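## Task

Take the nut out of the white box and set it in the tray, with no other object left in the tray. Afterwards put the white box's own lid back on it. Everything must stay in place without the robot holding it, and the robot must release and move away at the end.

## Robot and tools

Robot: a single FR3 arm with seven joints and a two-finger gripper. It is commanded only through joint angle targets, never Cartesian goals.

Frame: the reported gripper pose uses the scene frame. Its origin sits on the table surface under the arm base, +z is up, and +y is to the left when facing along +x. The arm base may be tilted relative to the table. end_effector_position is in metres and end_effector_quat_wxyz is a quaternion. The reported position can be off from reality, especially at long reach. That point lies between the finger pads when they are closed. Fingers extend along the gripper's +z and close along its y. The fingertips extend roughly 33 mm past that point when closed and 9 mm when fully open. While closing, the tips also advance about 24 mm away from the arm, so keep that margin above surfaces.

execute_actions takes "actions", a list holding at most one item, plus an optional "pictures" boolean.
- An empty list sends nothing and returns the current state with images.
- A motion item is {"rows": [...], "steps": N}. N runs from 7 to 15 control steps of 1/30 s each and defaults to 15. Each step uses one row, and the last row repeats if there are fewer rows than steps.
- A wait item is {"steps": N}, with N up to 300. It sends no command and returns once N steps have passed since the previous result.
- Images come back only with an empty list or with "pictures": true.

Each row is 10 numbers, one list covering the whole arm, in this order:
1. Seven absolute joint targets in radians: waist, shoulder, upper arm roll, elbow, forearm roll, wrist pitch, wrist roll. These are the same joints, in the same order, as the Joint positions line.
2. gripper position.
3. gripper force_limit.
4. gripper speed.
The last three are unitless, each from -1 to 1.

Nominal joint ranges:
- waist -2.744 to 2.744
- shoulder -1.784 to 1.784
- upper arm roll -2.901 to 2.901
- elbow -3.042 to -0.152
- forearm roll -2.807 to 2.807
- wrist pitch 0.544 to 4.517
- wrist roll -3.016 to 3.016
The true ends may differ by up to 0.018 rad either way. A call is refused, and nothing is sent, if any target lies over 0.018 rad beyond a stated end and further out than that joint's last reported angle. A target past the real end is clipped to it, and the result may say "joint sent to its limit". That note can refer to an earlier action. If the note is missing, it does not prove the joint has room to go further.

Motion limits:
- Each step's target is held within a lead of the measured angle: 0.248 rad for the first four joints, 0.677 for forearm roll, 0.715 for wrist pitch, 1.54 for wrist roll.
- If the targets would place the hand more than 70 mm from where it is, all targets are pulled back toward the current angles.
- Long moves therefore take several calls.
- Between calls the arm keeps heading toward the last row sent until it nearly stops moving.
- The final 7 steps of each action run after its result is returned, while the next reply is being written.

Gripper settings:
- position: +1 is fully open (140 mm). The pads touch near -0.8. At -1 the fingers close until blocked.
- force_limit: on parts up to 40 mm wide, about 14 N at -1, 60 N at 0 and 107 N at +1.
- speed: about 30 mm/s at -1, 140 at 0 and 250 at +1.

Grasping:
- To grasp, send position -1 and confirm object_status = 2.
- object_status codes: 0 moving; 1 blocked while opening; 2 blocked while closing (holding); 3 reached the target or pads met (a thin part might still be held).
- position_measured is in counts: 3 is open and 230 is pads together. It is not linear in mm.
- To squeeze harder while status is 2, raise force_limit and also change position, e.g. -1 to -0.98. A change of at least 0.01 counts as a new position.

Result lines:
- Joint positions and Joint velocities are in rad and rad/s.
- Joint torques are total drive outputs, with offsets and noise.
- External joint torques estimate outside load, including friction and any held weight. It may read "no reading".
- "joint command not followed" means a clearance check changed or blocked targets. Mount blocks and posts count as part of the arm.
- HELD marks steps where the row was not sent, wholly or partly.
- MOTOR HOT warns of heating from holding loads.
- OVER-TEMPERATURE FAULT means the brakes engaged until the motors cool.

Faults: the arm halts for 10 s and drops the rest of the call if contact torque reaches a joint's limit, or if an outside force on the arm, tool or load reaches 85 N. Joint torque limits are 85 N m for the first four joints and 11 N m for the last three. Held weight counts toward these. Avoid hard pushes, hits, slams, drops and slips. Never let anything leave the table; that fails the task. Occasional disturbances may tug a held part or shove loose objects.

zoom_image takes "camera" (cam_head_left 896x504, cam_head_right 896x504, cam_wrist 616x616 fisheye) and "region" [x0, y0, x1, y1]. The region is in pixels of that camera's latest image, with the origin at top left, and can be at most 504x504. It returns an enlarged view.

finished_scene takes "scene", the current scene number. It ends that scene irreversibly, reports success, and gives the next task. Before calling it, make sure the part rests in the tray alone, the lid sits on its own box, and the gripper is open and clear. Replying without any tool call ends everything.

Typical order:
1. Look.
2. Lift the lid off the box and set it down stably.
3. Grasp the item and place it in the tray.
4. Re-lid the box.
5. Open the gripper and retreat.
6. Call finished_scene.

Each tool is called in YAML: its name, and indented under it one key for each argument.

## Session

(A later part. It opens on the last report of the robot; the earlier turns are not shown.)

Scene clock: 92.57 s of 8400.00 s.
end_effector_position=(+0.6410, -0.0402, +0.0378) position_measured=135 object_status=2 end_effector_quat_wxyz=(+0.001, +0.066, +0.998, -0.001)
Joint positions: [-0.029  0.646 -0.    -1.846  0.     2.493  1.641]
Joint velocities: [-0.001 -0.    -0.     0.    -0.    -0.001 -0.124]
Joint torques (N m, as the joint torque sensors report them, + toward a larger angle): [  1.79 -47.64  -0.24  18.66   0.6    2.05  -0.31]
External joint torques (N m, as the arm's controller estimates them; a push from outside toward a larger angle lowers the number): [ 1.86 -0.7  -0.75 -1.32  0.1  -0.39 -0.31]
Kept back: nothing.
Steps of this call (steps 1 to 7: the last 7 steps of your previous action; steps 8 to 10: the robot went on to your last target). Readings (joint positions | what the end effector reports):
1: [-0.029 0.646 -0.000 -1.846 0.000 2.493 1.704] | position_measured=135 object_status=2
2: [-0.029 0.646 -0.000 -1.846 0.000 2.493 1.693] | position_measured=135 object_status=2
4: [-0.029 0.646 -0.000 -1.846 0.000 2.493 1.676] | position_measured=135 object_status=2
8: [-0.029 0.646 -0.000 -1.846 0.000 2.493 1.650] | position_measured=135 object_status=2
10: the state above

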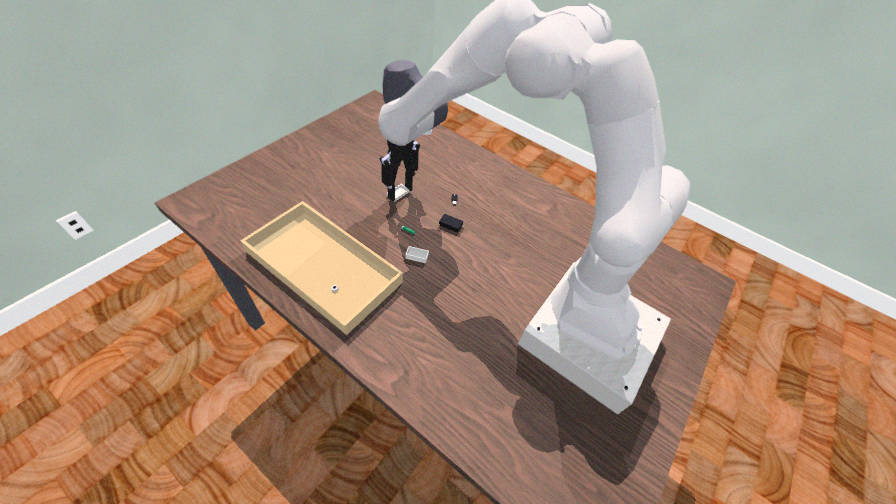

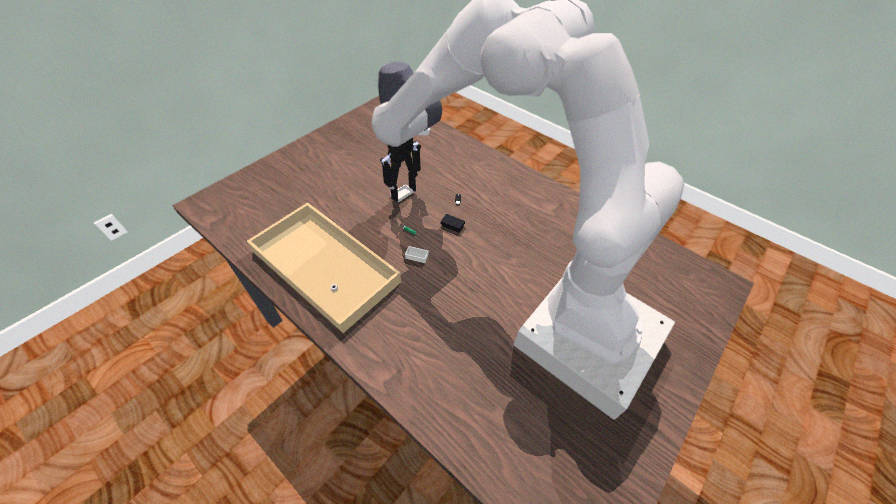

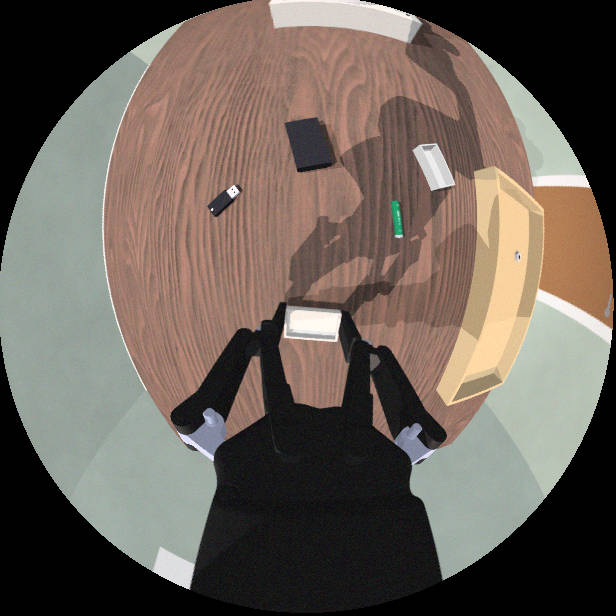

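execute_actions:
  actions:
    - {"rows":[[-0.027,0.645,0,-1.846,0,2.49,1.59,0.2,-0.3,0]],"steps":15}

execute_actions:
  actions:
    - {"rows":[[-0.027,0.45,0,-2.0,0,2.7,1.59,0.2,-0.3,0]],"steps":15}

execute_actions:
  actions:
    - {"rows":[[-0.027,0.5,0,-2.4,0,3.6,1.59,0.2,-0.3,0]],"steps":15}

execute_actions:
  actions:
    - {"rows":[[-0.027,0.79,0,-2.47,0,4.16,1.59,0.2,-0.3,0]],"steps":15}

execute_actions:
  actions:
    - {"steps":15}
  pictures: true

Scene clock: 93.97 s of 8400.00 s.
end_effector_position=(+0.6409, -0.0402, +0.0378) position_measured=104 object_status=0 end_effector_quat_wxyz=(+0.001, +0.045, +0.999, -0.001)
Joint positions: [-0.029  0.646 -0.    -1.846  0.     2.492  1.598]
Joint velocities: [-0.    -0.001  0.001 -0.001 -0.    -0.    -0.015]
Joint torques (N m, as the joint torque sensors report them, + toward a larger angle): [  2.07 -47.34   0.43  18.79   0.69   2.19  -0.13]
External joint torques (N m, as the arm's controller estimates them; a push from outside toward a larger angle lowers the number): [ 2.14 -0.33 -0.09 -1.21  0.19 -0.24 -0.13]
Steps of this call (steps 1 to 30: the robot went on to your last target; steps 31 to 34: nothing new was sent; steps 35 to 42: the first 8 steps of this action). Readings (joint positions | what the end effector reports):
35: [-0.029 0.646 -0.000 -1.846 0.000 2.492 1.603] | position_measured=135 object_status=0
36: [-0.029 0.646 -0.000 -1.846 0.000 2.492 1.602] | position_measured=135 object_status=0
38: [-0.029 0.646 -0.000 -1.846 0.000 2.492 1.600] | position_measured=115 object_status=0
42: the state above

Scene clock: 94.47 s of 8400.00 s.
end_effector_position=(+0.6742, -0.0421, +0.1239) position_measured=104 object_status=3 end_effector_quat_wxyz=(+0.104, +0.043, +0.994, -0.003)
Joint positions: [-0.029  0.455 -0.    -1.983  0.     2.645  1.594]
Joint velocities: [ 0.    -0.238  0.001 -0.08  -0.     0.358 -0.004]
Joint torques (N m, as the joint torque sensors report them, + toward a larger angle): [  1.58 -33.     0.48  13.32   0.61   2.27  -0.32]
External joint torques (N m, as the arm's controller estimates them; a push from outside toward a larger angle lowers the number): [ 1.73 -0.12  0.25 -2.54  0.14  0.4  -0.31]
Steps of this call (steps 1 to 7: the last 7 steps of your previous action; steps 8 to 15: the first 8 steps of this action). Readings (joint positions | what the end effector reports):
8: [-0.029 0.628 -0.000 -1.875 0.000 2.513 1.595] | position_measured=104 object_status=3
9: [-0.029 0.594 -0.000 -1.910 0.000 2.533 1.595] | position_measured=104 object_status=3
11: [-0.029 0.531 -0.000 -1.953 0.000 2.576 1.595] | position_measured=104 object_status=3
15: the state above

Scene clock: 94.97 s of 8400.00 s.
end_effector_position=(+0.6226, -0.0392, +0.0484) position_measured=104 object_status=3 end_effector_quat_wxyz=(+0.237, +0.041, +0.971, -0.006)
Joint positions: [-0.029  0.515 -0.001 -2.386  0.     3.379  1.594]
Joint velocities: [-0.     0.023 -0.    -0.303  0.     1.152 -0.001]
Joint torques (N m, as the joint torque sensors report them, + toward a larger angle): [  1.57 -47.43   0.37  21.06   0.19   5.45  -0.3 ]
External joint torques (N m, as the arm's controller estimates them; a push from outside toward a larger angle lowers the number): [ 1.83  2.1   0.12 -2.39 -0.16  0.8  -0.28]
Steps of this call (steps 1 to 7: the last 7 steps of your previous action; steps 8 to 15: the first 8 steps of this action). Readings (joint positions | what the end effector reports):
8: [-0.029 0.443 -0.001 -2.042 0.000 2.787 1.594] | position_measured=104 object_status=3
9: [-0.029 0.446 -0.001 -2.111 0.000 2.916 1.594] | position_measured=104 object_status=3
11: [-0.029 0.474 -0.001 -2.253 0.000 3.138 1.594] | position_measured=104 object_status=3
15: the state above

Scene clock: 105.40 s of 8400.00 s.
end_effector_position=(+0.6137, -0.0386, +0.0223) position_measured=104 object_status=3 end_effector_quat_wxyz=(+0.365, +0.039, +0.930, -0.009)
Joint positions: [-0.029  0.749 -0.001 -2.455  0.     3.949  1.593]
Joint velocities: [ 0.001  0.    -0.001  0.    -0.001 -0.     0.   ]
Joint torques (N m, as the joint torque sensors report them, + toward a larger angle): [  0.43 -37.04   0.26   7.18   0.08   2.86  -0.05]
External joint torques (N m, as the arm's controller estimates them; a push from outside toward a larger angle lowers the number): [ 0.49  0.12 -0.32 -0.88  0.13 -0.56 -0.03]
TORQUE FAULT: the external load on joint 6 (wrist pitch) reached its load limit, and the arm stopped for 10 seconds. The arm's remaining commands of this call were not run. The arm holds where it stopped, with its grip as last carried out, and accepts commands again: back off and push less far. The arm stops again, at the same cost, whenever a joint's load reaches its limit.
Kept back: nothing.
The stop began at step 13 of this call (marked STOPPED below). From that step on the arm followed nothing that you had sent. 10 steps, steps kept back included, did not run and will not run. Nothing is kept back now, and the robot has no last target.
Steps of this call (steps 1 to 7: the last 7 steps of your previous action; steps 8 to 12: the first 5 steps of this action; steps 13 to 313: the stop). Readings (joint positions | what the end effector reports):
8: [-0.029 0.529 -0.001 -2.398 0.000 3.635 1.593] | position_measured=104 object_status=3
9: [-0.029 0.590 -0.001 -2.408 0.000 3.735 1.593] | position_measured=104 object_status=3
11: [-0.029 0.711 -0.001 -2.444 0.000 3.871 1.593] | position_measured=104 object_status=3
13: [-0.029 0.756 -0.001 -2.455 0.000 3.964 1.593] | position_measured=104 object_status=3 STOPPED
15: [-0.029 0.752 -0.001 -2.455 0.000 3.959 1.593] | position_measured=104 object_status=3
313: the state above

Scene clock: 105.43 s of 8400.00 s.
end_effector_position=(+0.6137, -0.0386, +0.0223) position_measured=104 object_status=3 end_effector_quat_wxyz=(+0.365, +0.039, +0.930, -0.009)
Joint positions: [-0.029  0.749 -0.001 -2.455  0.     3.949  1.593]
Joint velocities: [-0.001  0.001 -0.    -0.001  0.    -0.     0.   ]
Joint torques (N m, as the joint torque sensors report them, + toward a larger angle): [  0.98 -37.67   0.64   8.06   0.04   2.78  -0.12]
External joint torques (N m, as the arm's controller estimates them; a push from outside toward a larger angle lowers the number): [ 1.16 -0.58  0.16  0.08  0.07 -0.63 -0.11]
Kept back: nothing.
A stop began in an earlier call of the same reply, so what this call sent did not run. Send another action.
Steps of this call (step 1: nothing new was sent). Readings (joint positions | what the end effector reports):
1: the state above

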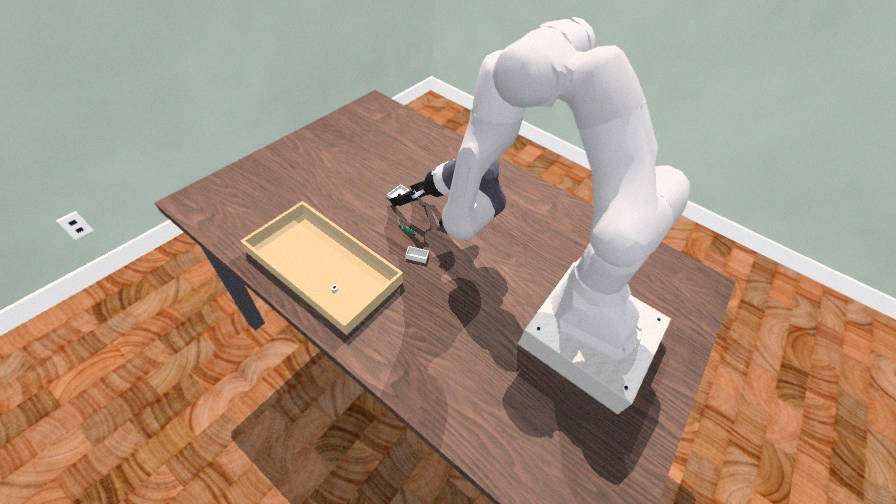

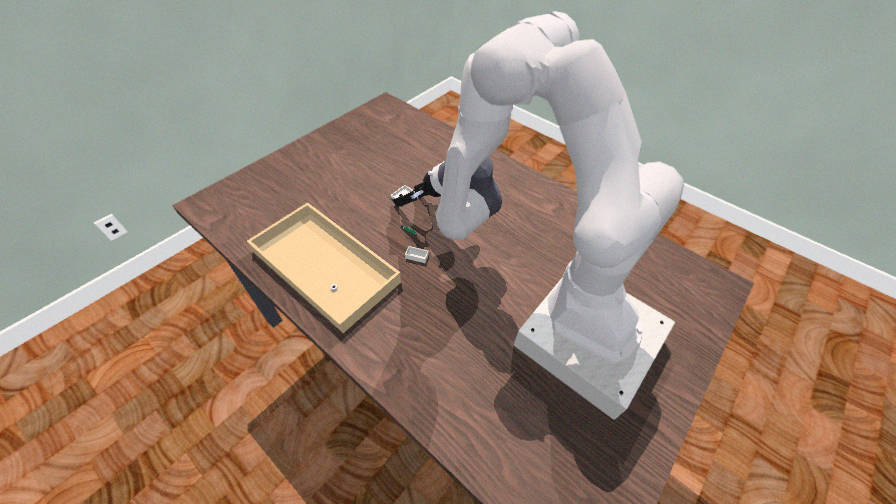

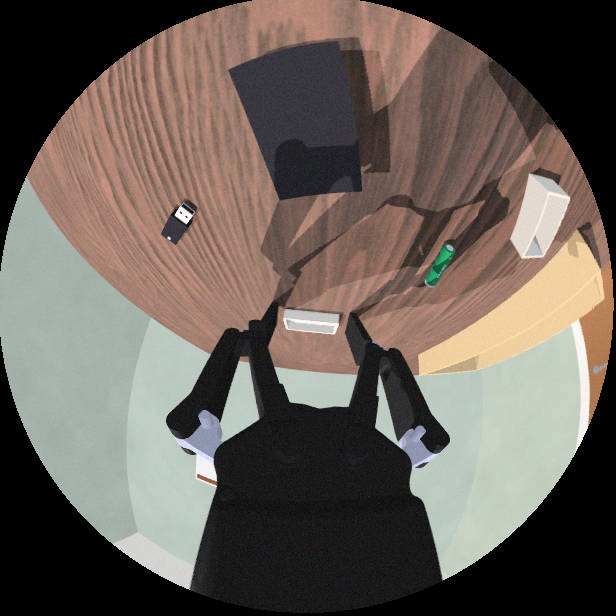

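execute_actions:
  actions:
    - {"rows":[[-0.029,0.749,0,-2.455,0,4.12,1.593,0.2,-0.3,0]],"steps":15}

execute_actions:
  actions:
    - {"rows":[[-0.029,0.80,0,-2.465,0,4.18,1.593,0.2,-0.3,0]],"steps":15}

execute_actions:
  actions:
    - {"steps":15}
  pictures: true

Scene clock: 106.03 s of 8400.00 s.
end_effector_position=(+0.6337, -0.0398, +0.0602) position_measured=104 object_status=3 end_effector_quat_wxyz=(+0.425, +0.038, +0.904, -0.010)
Joint positions: [-0.029  0.75  -0.001 -2.455  0.     4.082  1.593]
Joint velocities: [ 0.     0.    -0.     0.    -0.002  0.221  0.001]
Joint torques (N m, as the joint torque sensors report them, + toward a larger angle): [  0.25 -37.64   0.37   7.71  -0.01   3.74  -0.06]
External joint torques (N m, as the arm's controller estimates them; a push from outside toward a larger angle lowers the number): [ 0.35 -0.83 -0.18 -0.13  0.03  0.43 -0.04]
Steps of this call (steps 1 to 10: nothing new was sent; steps 11 to 18: the first 8 steps of this action). Readings (joint positions | what the end effector reports):
11: [-0.029 0.750 -0.001 -2.455 0.000 3.971 1.593] | position_measured=104 object_status=3
12: [-0.029 0.750 -0.001 -2.455 0.000 3.997 1.593] | position_measured=104 object_status=3
14: [-0.029 0.750 -0.001 -2.455 0.000 4.037 1.593] | position_measured=104 object_status=3
18: the state above

Scene clock: 106.53 s of 8400.00 s.
end_effector_position=(+0.6220, -0.0391, +0.0502) position_measured=104 object_status=3 end_effector_quat_wxyz=(+0.435, +0.038, +0.900, -0.010)
Joint positions: [-0.029  0.799 -0.001 -2.464  0.     4.162  1.593]
Joint velocities: [-0.002  0.006  0.     0.     0.     0.089  0.001]
Joint torques (N m, as the joint torque sensors report them, + toward a larger angle): [  0.2  -36.01   1.1    5.32   0.02   4.04  -0.08]
External joint torques (N m, as the arm's controller estimates them; a push from outside toward a larger angle lowers the number): [ 0.3   1.81  0.5  -2.07  0.11  0.57 -0.06]
Steps of this call (steps 1 to 7: the last 7 steps of your previous action; steps 8 to 15: the first 8 steps of this action). Readings (joint positions | what the end effector reports):
8: [-0.029 0.755 -0.001 -2.455 0.000 4.120 1.593] | position_measured=104 object_status=3
9: [-0.029 0.767 -0.001 -2.456 0.000 4.131 1.593] | position_measured=104 object_status=3
11: [-0.029 0.787 -0.001 -2.461 0.000 4.146 1.593] | position_measured=104 object_status=3
15: the state above

Scene clock: 107.03 s of 8400.00 s.
end_effector_position=(+0.6239, -0.0392, +0.0546) position_measured=104 object_status=3 end_effector_quat_wxyz=(+0.442, +0.037, +0.896, -0.010)
Joint positions: [-0.029  0.799 -0.001 -2.464  0.     4.177  1.593]
Joint velocities: [ 0.    -0.001 -0.001  0.001 -0.001  0.004 -0.   ]
Joint torques (N m, as the joint torque sensors report them, + toward a larger angle): [  1.61 -36.35   0.62   4.8   -0.08   3.74  -0.08]
External joint torques (N m, as the arm's controller estimates them; a push from outside toward a larger angle lowers the number): [ 1.74  0.48  0.07 -1.94  0.    0.34 -0.05]
Kept back: nothing.
Steps of this call (steps 1 to 7: the last 7 steps of your previous action; steps 8 to 15: the robot went on to your last target). Readings (joint positions | what the end effector reports):
1: [-0.029 0.799 -0.001 -2.464 0.000 4.165 1.593] | position_measured=104 object_status=3
2: [-0.029 0.799 -0.001 -2.464 0.000 4.167 1.593] | position_measured=104 object_status=3
4: [-0.029 0.799 -0.001 -2.464 0.000 4.171 1.593] | position_measured=104 object_status=3
8: [-0.029 0.799 -0.001 -2.464 0.000 4.174 1.593] | position_measured=104 object_status=3
15: the state above

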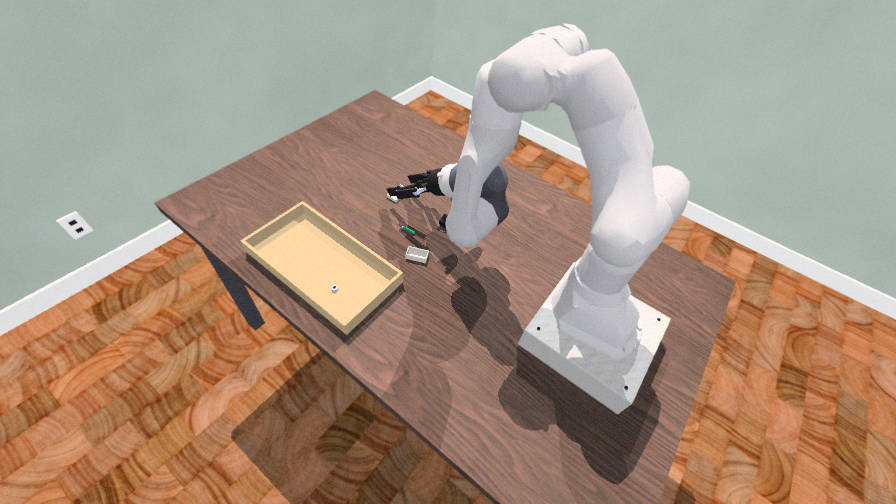

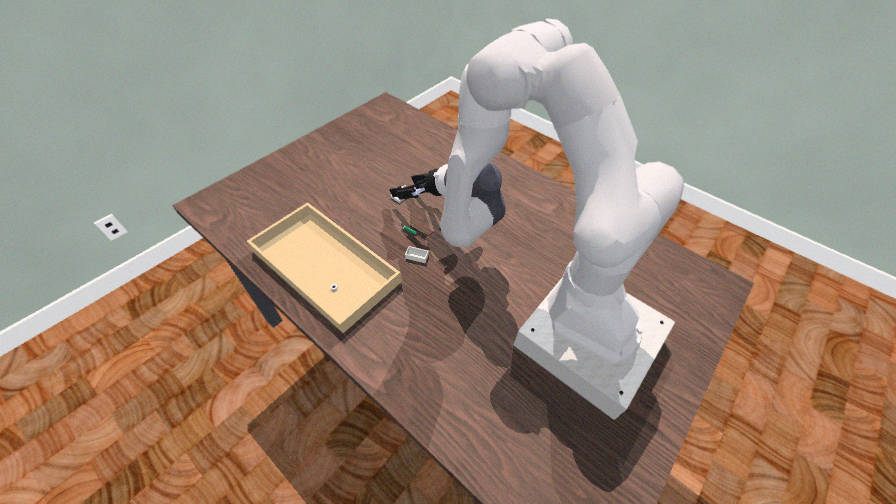

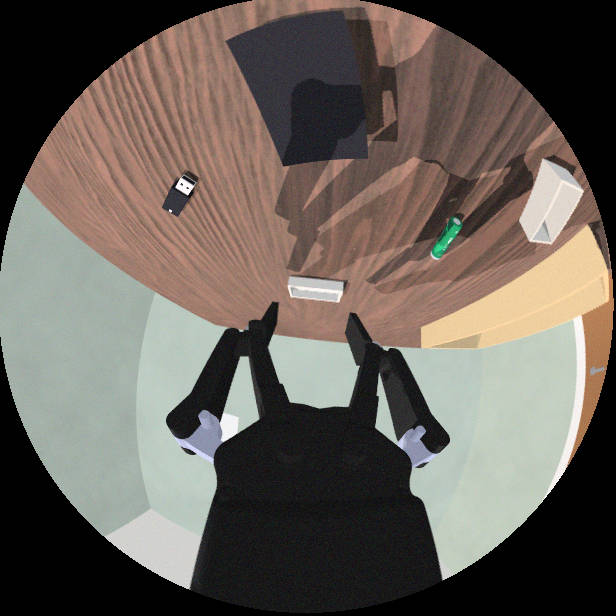

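execute_actions:
  actions:
    - {"rows":[[-0.029,0.845,0,-2.465,0,4.21,1.62,0.2,-0.3,0]],"steps":15}

execute_actions:
  actions:
    - {"steps":12}
  pictures: true

Scene clock: 107.63 s of 8400.00 s.
end_effector_position=(+0.6104, -0.0384, +0.0340) position_measured=104 object_status=3 end_effector_quat_wxyz=(+0.432, +0.044, +0.901, -0.007)
Joint positions: [-0.029  0.844 -0.001 -2.465  0.     4.2    1.607]
Joint velocities: [ 0.001  0.006 -0.002 -0.    -0.     0.04   0.034]
Joint torques (N m, as the joint torque sensors report them, + toward a larger angle): [  1.26 -35.73  -0.24   4.2   -0.23   3.83   0.03]
External joint torques (N m, as the arm's controller estimates them; a push from outside toward a larger angle lowers the number): [ 1.38  1.6  -0.83 -1.95 -0.11  0.37  0.06]
Steps of this call (steps 1 to 10: the robot went on to your last target; steps 11 to 18: the first 8 steps of this action). Readings (joint positions | what the end effector reports):
11: [-0.029 0.805 -0.001 -2.463 0.000 4.183 1.595] | position_measured=104 object_status=3
12: [-0.029 0.815 -0.001 -2.462 0.000 4.188 1.597] | position_measured=104 object_status=3
14: [-0.029 0.834 -0.001 -2.464 0.000 4.194 1.601] | position_measured=104 object_status=3
18: the state above

Scene clock: 108.03 s of 8400.00 s.
end_effector_position=(+0.6113, -0.0385, +0.0360) position_measured=104 object_status=3 end_effector_quat_wxyz=(+0.435, +0.047, +0.899, -0.006)
Joint positions: [-0.029  0.844 -0.001 -2.465  0.     4.207  1.614]
Joint velocities: [ 0.001  0.     0.001 -0.001  0.     0.006  0.008]
Joint torques (N m, as the joint torque sensors report them, + toward a larger angle): [  0.96 -35.89   0.48   4.8   -0.13   3.85   0.14]
External joint torques (N m, as the arm's controller estimates them; a push from outside toward a larger angle lowers the number): [ 0.98  0.64 -0.21 -0.86  0.    0.45  0.16]
Kept back: nothing.
Steps of this call (steps 1 to 7: the last 7 steps of your previous action; steps 8 to 12: the robot went on to your last target). Readings (joint positions | what the end effector reports):
1: [-0.029 0.844 -0.001 -2.465 0.000 4.202 1.608] | position_measured=104 object_status=3
2: [-0.029 0.844 -0.001 -2.465 0.000 4.203 1.609] | position_measured=104 object_status=3
4: [-0.029 0.844 -0.001 -2.465 0.000 4.204 1.610] | position_measured=104 object_status=3
8: [-0.029 0.844 -0.001 -2.465 0.000 4.206 1.613] | position_measured=104 object_status=3
12: the state above

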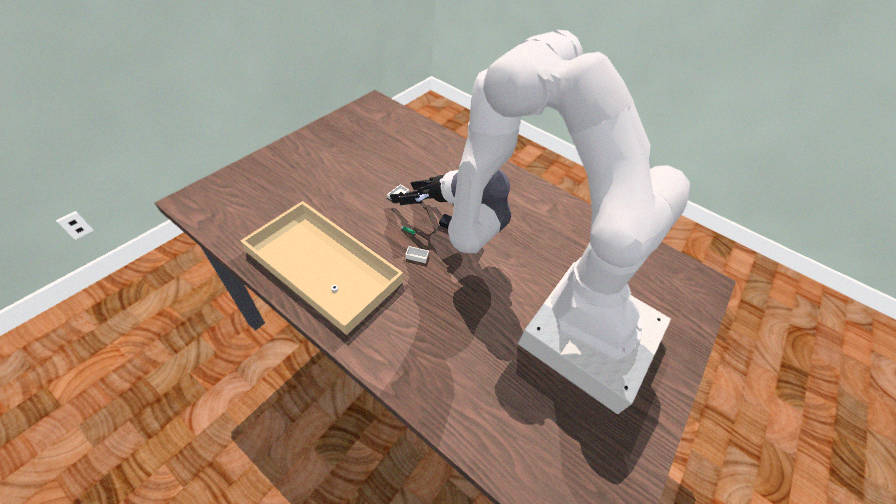

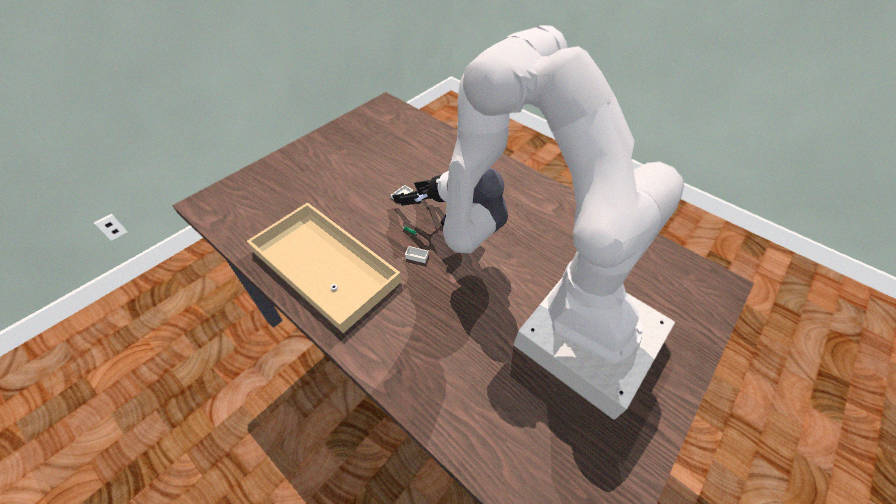

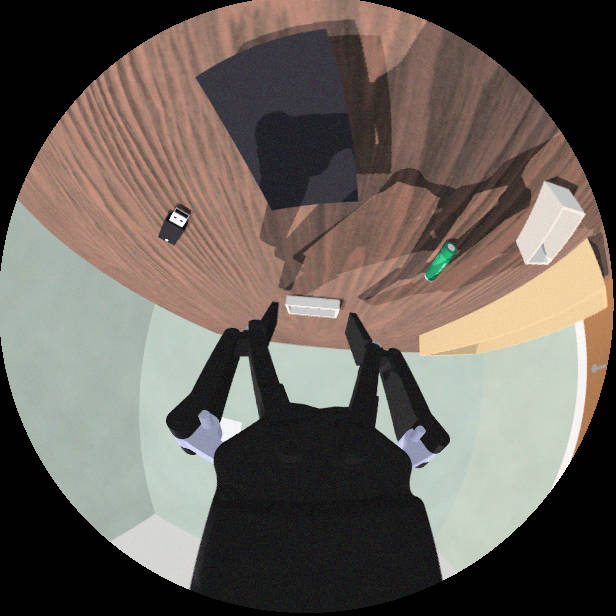

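execute_actions:
  actions:
    - {"rows":[[-0.029,0.853,0,-2.434,0,4.184,1.62,0.2,-0.3,0]],"steps":15}

execute_actions:
  actions:
    - {"rows":[[-0.029,0.853,0,-2.434,0,4.184,1.62,-1,-0.3,-0.3]],"steps":15}

execute_actions:
  actions:
    - {"steps":10}
  pictures: true

Scene clock: 108.80 s of 8400.00 s.
end_effector_position=(+0.6212, -0.0391, +0.0361) position_measured=104 object_status=3 end_effector_quat_wxyz=(+0.437, +0.048, +0.898, -0.005)
Joint positions: [-0.029  0.851 -0.001 -2.437  0.     4.191  1.616]
Joint velocities: [-0.001  0.006 -0.001  0.013 -0.    -0.027 -0.   ]
Joint torques (N m, as the joint torque sensors report them, + toward a larger angle): [  0.63 -36.04   1.03   6.59  -0.08   3.04   0.27]
External joint torques (N m, as the arm's controller estimates them; a push from outside toward a larger angle lowers the number): [ 0.84  1.07  0.51  0.54  0.01 -0.36  0.29]
Steps of this call (steps 1 to 15: the robot went on to your last target; steps 16 to 23: the first 8 steps of this action). Readings (joint positions | what the end effector reports):
16: [-0.029 0.846 -0.001 -2.459 0.000 4.205 1.616] | position_measured=104 object_status=3
17: [-0.029 0.849 -0.001 -2.451 0.000 4.201 1.616] | position_measured=104 object_status=3
19: [-0.029 0.850 -0.001 -2.442 0.000 4.196 1.616] | position_measured=104 object_status=3
23: the state above

Scene clock: 109.30 s of 8400.00 s.
end_effector_position=(+0.6209, -0.0391, +0.0346) position_measured=143 object_status=0 end_effector_quat_wxyz=(+0.435, +0.048, +0.899, -0.005)
Joint positions: [-0.029  0.851 -0.001 -2.436  0.     4.187  1.617]
Joint velocities: [ 0.     0.    -0.001  0.001  0.    -0.001 -0.   ]
Joint torques (N m, as the joint torque sensors report them, + toward a larger angle): [  0.76 -35.97   0.52   6.6   -0.03   3.17   0.08]
External joint torques (N m, as the arm's controller estimates them; a push from outside toward a larger angle lowers the number): [ 0.92  1.36 -0.04  0.34  0.06 -0.26  0.1 ]
Steps of this call (steps 1 to 7: the last 7 steps of your previous action; steps 8 to 15: the first 8 steps of this action). Readings (joint positions | what the end effector reports):
8: [-0.029 0.851 -0.001 -2.436 0.000 4.187 1.617] | position_measured=104 object_status=0
9: [-0.029 0.851 -0.001 -2.436 0.000 4.187 1.617] | position_measured=108 object_status=0
11: [-0.029 0.851 -0.001 -2.436 0.000 4.187 1.617] | position_measured=120 object_status=0
15: the state above

Scene clock: 109.63 s of 8400.00 s.
end_effector_position=(+0.6219, -0.0389, +0.0357) position_measured=200 object_status=0 end_effector_quat_wxyz=(+0.437, +0.048, +0.898, -0.005)
Joint positions: [-0.029  0.851 -0.    -2.434  0.     4.188  1.617]
Joint velocities: [0.001 0.    0.    0.001 0.001 0.004 0.003]
Joint torques (N m, as the joint torque sensors report them, + toward a larger angle): [  0.95 -35.88   0.39   6.03  -0.07   2.69   0.06]
External joint torques (N m, as the arm's controller estimates them; a push from outside toward a larger angle lowers the number): [ 0.98  1.34 -0.28 -0.16  0.04 -0.72  0.08]
Kept back: nothing.
Steps of this call (steps 1 to 7: the last 7 steps of your previous action; steps 8 to 10: the robot went on to your last target). Readings (joint positions | what the end effector reports):
1: [-0.029 0.851 -0.001 -2.436 0.000 4.187 1.617] | position_measured=148 object_status=0
2: [-0.029 0.851 -0.000 -2.436 0.000 4.187 1.617] | position_measured=154 object_status=0
4: [-0.029 0.851 -0.000 -2.435 0.000 4.187 1.617] | position_measured=166 object_status=0
8: [-0.029 0.851 -0.000 -2.435 0.000 4.188 1.617] | position_measured=189 object_status=0
10: the state above

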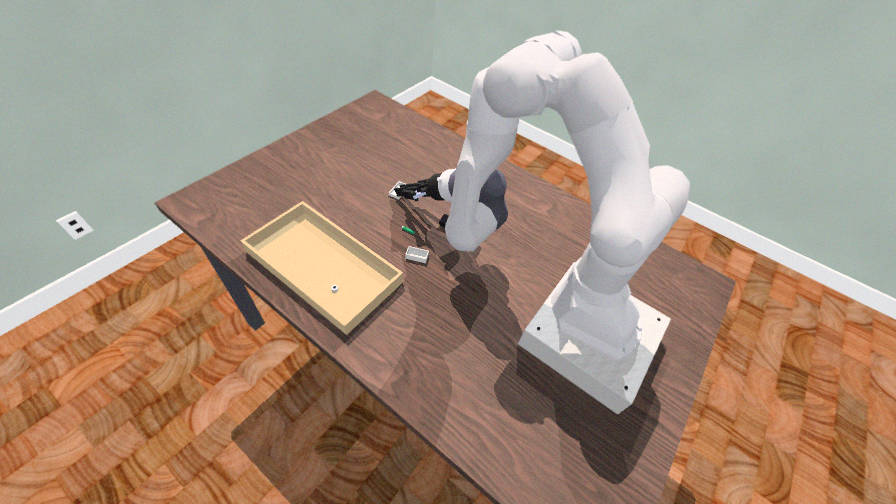

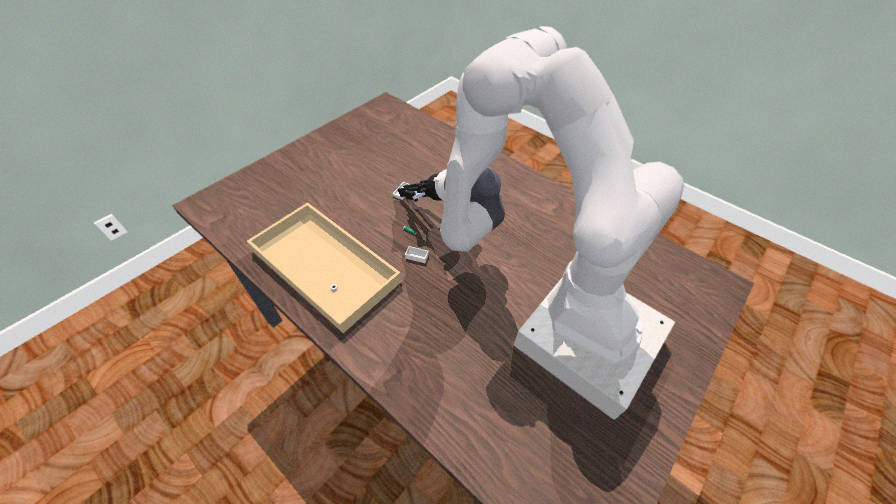

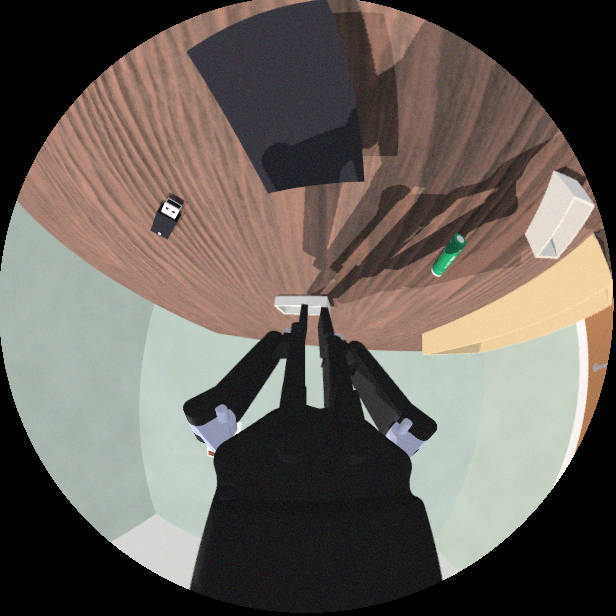

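execute_actions:
  actions:
    - {"rows":[[-0.029,0.851,0,-2.434,0,4.184,1.62,0.25,-0.3,0.3]],"steps":15}

execute_actions:
  actions:
    - {"rows":[[-0.034,0.864,0,-2.434,0,4.19,1.62,0.25,-0.3,0.3]],"steps":15}

execute_actions:
  actions:
    - {"steps":8}
  pictures: true

Scene clock: 110.23 s of 8400.00 s.
end_effector_position=(+0.6221, -0.0389, +0.0359) position_measured=169 object_status=0 end_effector_quat_wxyz=(+0.437, +0.048, +0.898, -0.005)
Joint positions: [-0.029  0.851 -0.    -2.434  0.     4.188  1.617]
Joint velocities: [-0.001  0.    -0.    -0.001 -0.001 -0.007 -0.   ]
Joint torques (N m, as the joint torque sensors report them, + toward a larger angle): [  0.64 -37.42   0.21   4.97  -0.12   3.13   0.02]
External joint torques (N m, as the arm's controller estimates them; a push from outside toward a larger angle lowers the number): [ 0.79 -0.18 -0.38 -1.25 -0.02 -0.29  0.04]
Steps of this call (steps 1 to 10: the robot went on to your last target; steps 11 to 18: the first 8 steps of this action). Readings (joint positions | what the end effector reports):
11: [-0.029 0.851 -0.000 -2.434 0.000 4.189 1.617] | position_measured=232 object_status=0
12: [-0.029 0.851 -0.000 -2.434 0.000 4.189 1.617] | position_measured=232 object_status=0
14: [-0.029 0.851 -0.000 -2.434 0.000 4.189 1.617] | position_measured=207 object_status=0
18: the state above

Scene clock: 110.73 s of 8400.00 s.
end_effector_position=(+0.6177, -0.0400, +0.0286) position_measured=98 object_status=3 end_effector_quat_wxyz=(+0.432, +0.050, +0.901, -0.005)
Joint positions: [-0.031  0.863 -0.    -2.434  0.     4.187  1.617]
Joint velocities: [ 0.001  0.001  0.    -0.001  0.    -0.    -0.   ]
Joint torques (N m, as the joint torque sensors report them, + toward a larger angle): [ -0.63 -36.72   0.22   5.54  -0.12   3.78   0.04]
External joint torques (N m, as the arm's controller estimates them; a push from outside toward a larger angle lowers the number): [-0.67  0.55 -0.54 -0.49  0.02  0.36  0.06]
Steps of this call (steps 1 to 7: the last 7 steps of your previous action; steps 8 to 15: the first 8 steps of this action). Readings (joint positions | what the end effector reports):
8: [-0.029 0.852 -0.000 -2.434 0.000 4.187 1.617] | position_measured=99 object_status=0
9: [-0.030 0.855 -0.000 -2.434 0.000 4.187 1.617] | position_measured=98 object_status=0
11: [-0.031 0.860 -0.000 -2.434 0.000 4.187 1.617] | position_measured=98 object_status=0
15: the state above

Scene clock: 111.00 s of 8400.00 s.
end_effector_position=(+0.6177, -0.0401, +0.0286) position_measured=98 object_status=3 end_effector_quat_wxyz=(+0.432, +0.050, +0.901, -0.005)
Joint positions: [-0.031  0.863 -0.    -2.434  0.     4.188  1.617]
Joint velocities: [ 0.001 -0.002  0.    -0.    -0.    -0.001  0.001]
Joint torques (N m, as the joint torque sensors report them, + toward a larger angle): [ -0.33 -36.54   0.48   5.23  -0.11   3.81   0.09]
External joint torques (N m, as the arm's controller estimates them; a push from outside toward a larger angle lowers the number): [-0.24  0.73 -0.17 -0.79  0.    0.4   0.11]
Kept back: nothing.
Steps of this call (steps 1 to 7: the last 7 steps of your previous action; step 8: the robot went on to your last target). Readings (joint positions | what the end effector reports):
1: [-0.031 0.863 -0.000 -2.434 0.000 4.187 1.617] | position_measured=98 object_status=3
2: [-0.031 0.863 -0.000 -2.434 0.000 4.187 1.617] | position_measured=98 object_status=3
4: [-0.031 0.863 -0.000 -2.434 0.000 4.188 1.617] | position_measured=98 object_status=3
8: the state above

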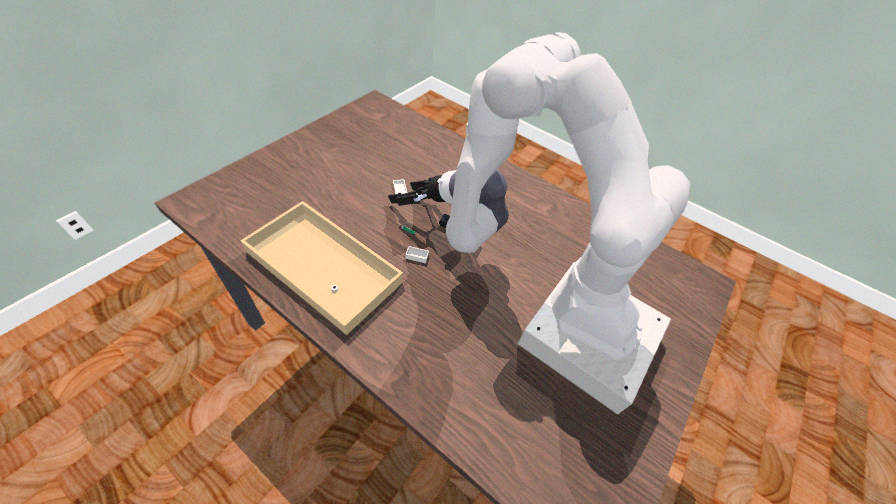

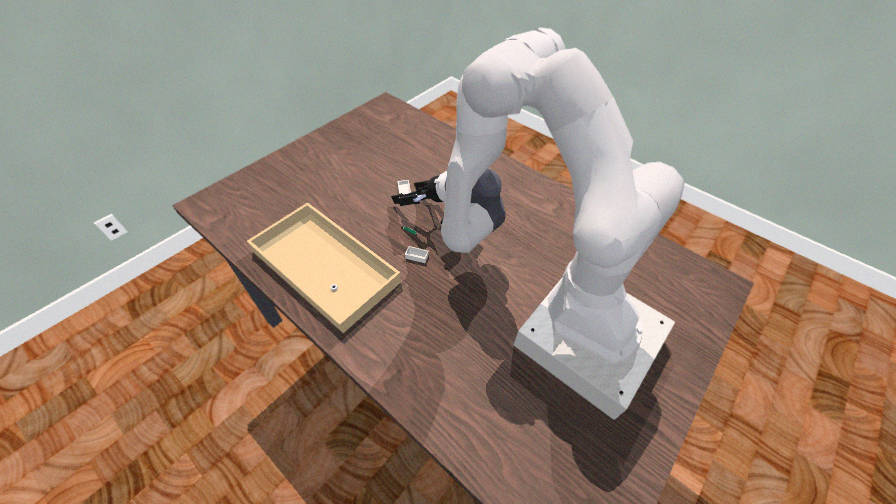

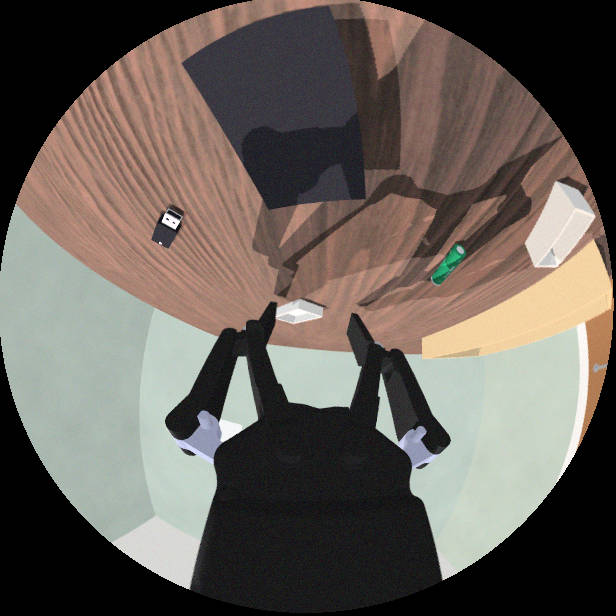

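execute_actions:
  actions:
    - {"rows":[[-0.031,0.78,0,-2.434,0,4.12,1.6,0.25,-0.3,0.3]],"steps":15}

execute_actions:
  actions:
    - {"steps":8}
  pictures: true

zoom_image:
  camera: "cam_wrist"
  region: [230,240,390,360]

zoom_image:
  camera: "cam_head_left"
  region: [350,150,470,240]

Scene clock: 111.63 s of 8400.00 s.
end_effector_position=(+0.6418, -0.0416, +0.0658) position_measured=98 object_status=3 end_effector_quat_wxyz=(+0.447, +0.046, +0.893, -0.007)
Joint positions: [-0.031  0.78  -0.    -2.433  0.     4.138  1.609]
Joint velocities: [-0.002 -0.011  0.     0.     0.    -0.084 -0.02 ]
Joint torques (N m, as the joint torque sensors report them, + toward a larger angle): [  0.5  -35.51  -0.4    6.16  -0.01   3.01  -0.41]
External joint torques (N m, as the arm's controller estimates them; a push from outside toward a larger angle lowers the number): [ 0.6   0.49 -0.98 -0.67  0.04 -0.26 -0.39]
Steps of this call (steps 1 to 11: the robot went on to your last target; steps 12 to 19: the first 8 steps of this action). Readings (joint positions | what the end effector reports):
12: [-0.031 0.853 -0.000 -2.438 0.000 4.176 1.616] | position_measured=98 object_status=3
13: [-0.031 0.833 -0.000 -2.439 0.000 4.165 1.615] | position_measured=98 object_status=3
15: [-0.031 0.800 -0.000 -2.435 0.000 4.152 1.613] | position_measured=98 object_status=3
19: the state above

Scene clock: 111.90 s of 8400.00 s.
end_effector_position=(+0.6403, -0.0415, +0.0622) position_measured=98 object_status=3 end_effector_quat_wxyz=(+0.441, +0.044, +0.896, -0.008)
Joint positions: [-0.031  0.78  -0.    -2.433  0.     4.126  1.606]
Joint velocities: [-0.001  0.001 -0.001 -0.    -0.    -0.019 -0.009]
Joint torques (N m, as the joint torque sensors report them, + toward a larger angle): [  0.61 -37.26   0.15   5.99   0.03   2.97  -0.35]
External joint torques (N m, as the arm's controller estimates them; a push from outside toward a larger angle lowers the number): [ 0.89  0.24 -0.27 -1.78  0.04 -0.43 -0.33]
Kept back: nothing.
Steps of this call (steps 1 to 7: the last 7 steps of your previous action; step 8: the robot went on to your last target). Readings (joint positions | what the end effector reports):
1: [-0.031 0.780 -0.000 -2.433 0.000 4.135 1.609] | position_measured=98 object_status=3
2: [-0.031 0.780 -0.000 -2.433 0.000 4.133 1.608] | position_measured=98 object_status=3
4: [-0.031 0.780 -0.000 -2.433 0.000 4.129 1.607] | position_measured=98 object_status=3
8: the state above

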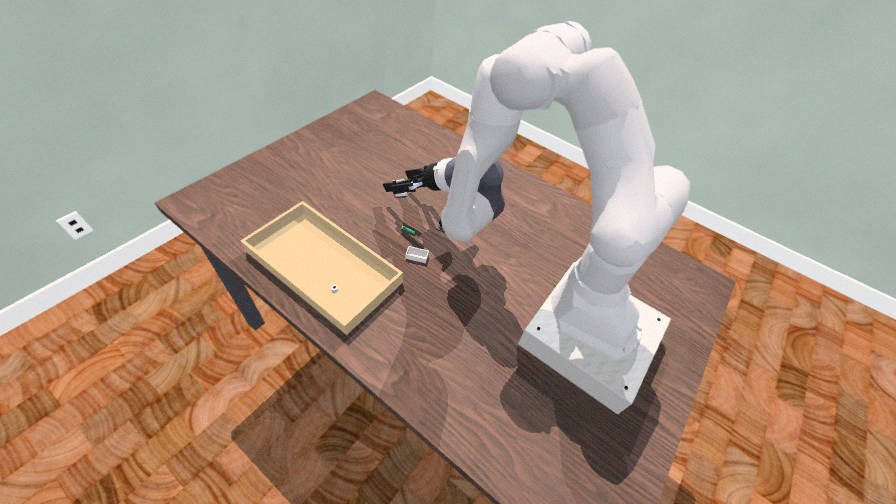

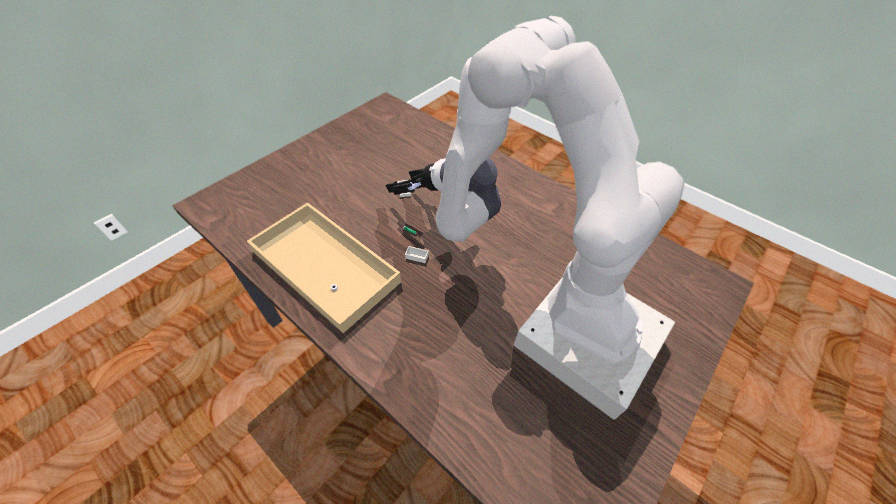

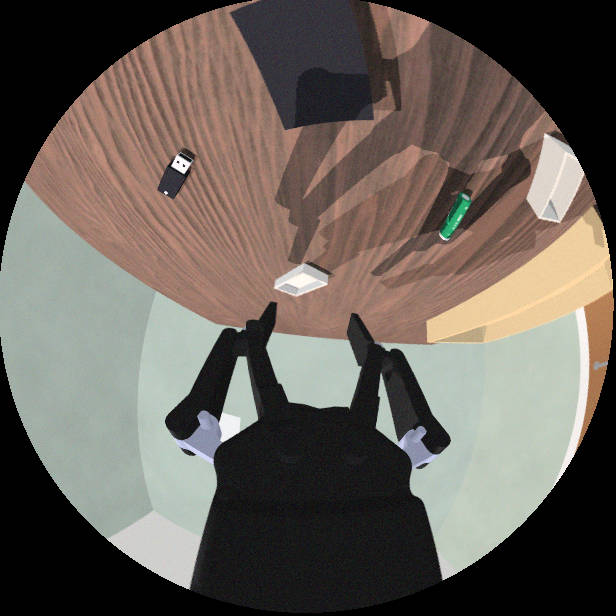

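Region (230, 240, 390, 360) of cam_wrist's 616x616 image, scaled by 3.150, with more detail than that image has; it fills the top 378 rows of this view, and the rest is white.

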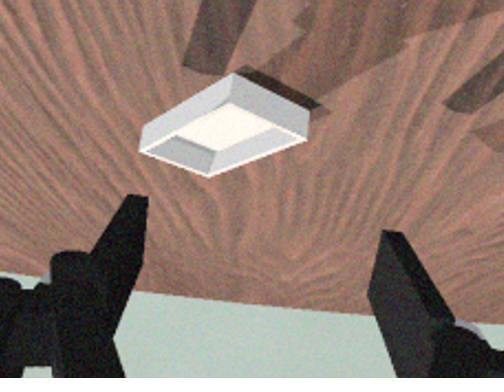

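Region (350, 150, 470, 240) of cam_head_left's 896x504 image, scaled by 4.200, with more detail than that image has; it fills the top 378 rows of this view, and the rest is white.

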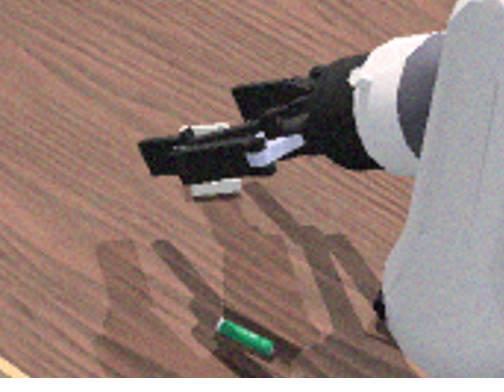

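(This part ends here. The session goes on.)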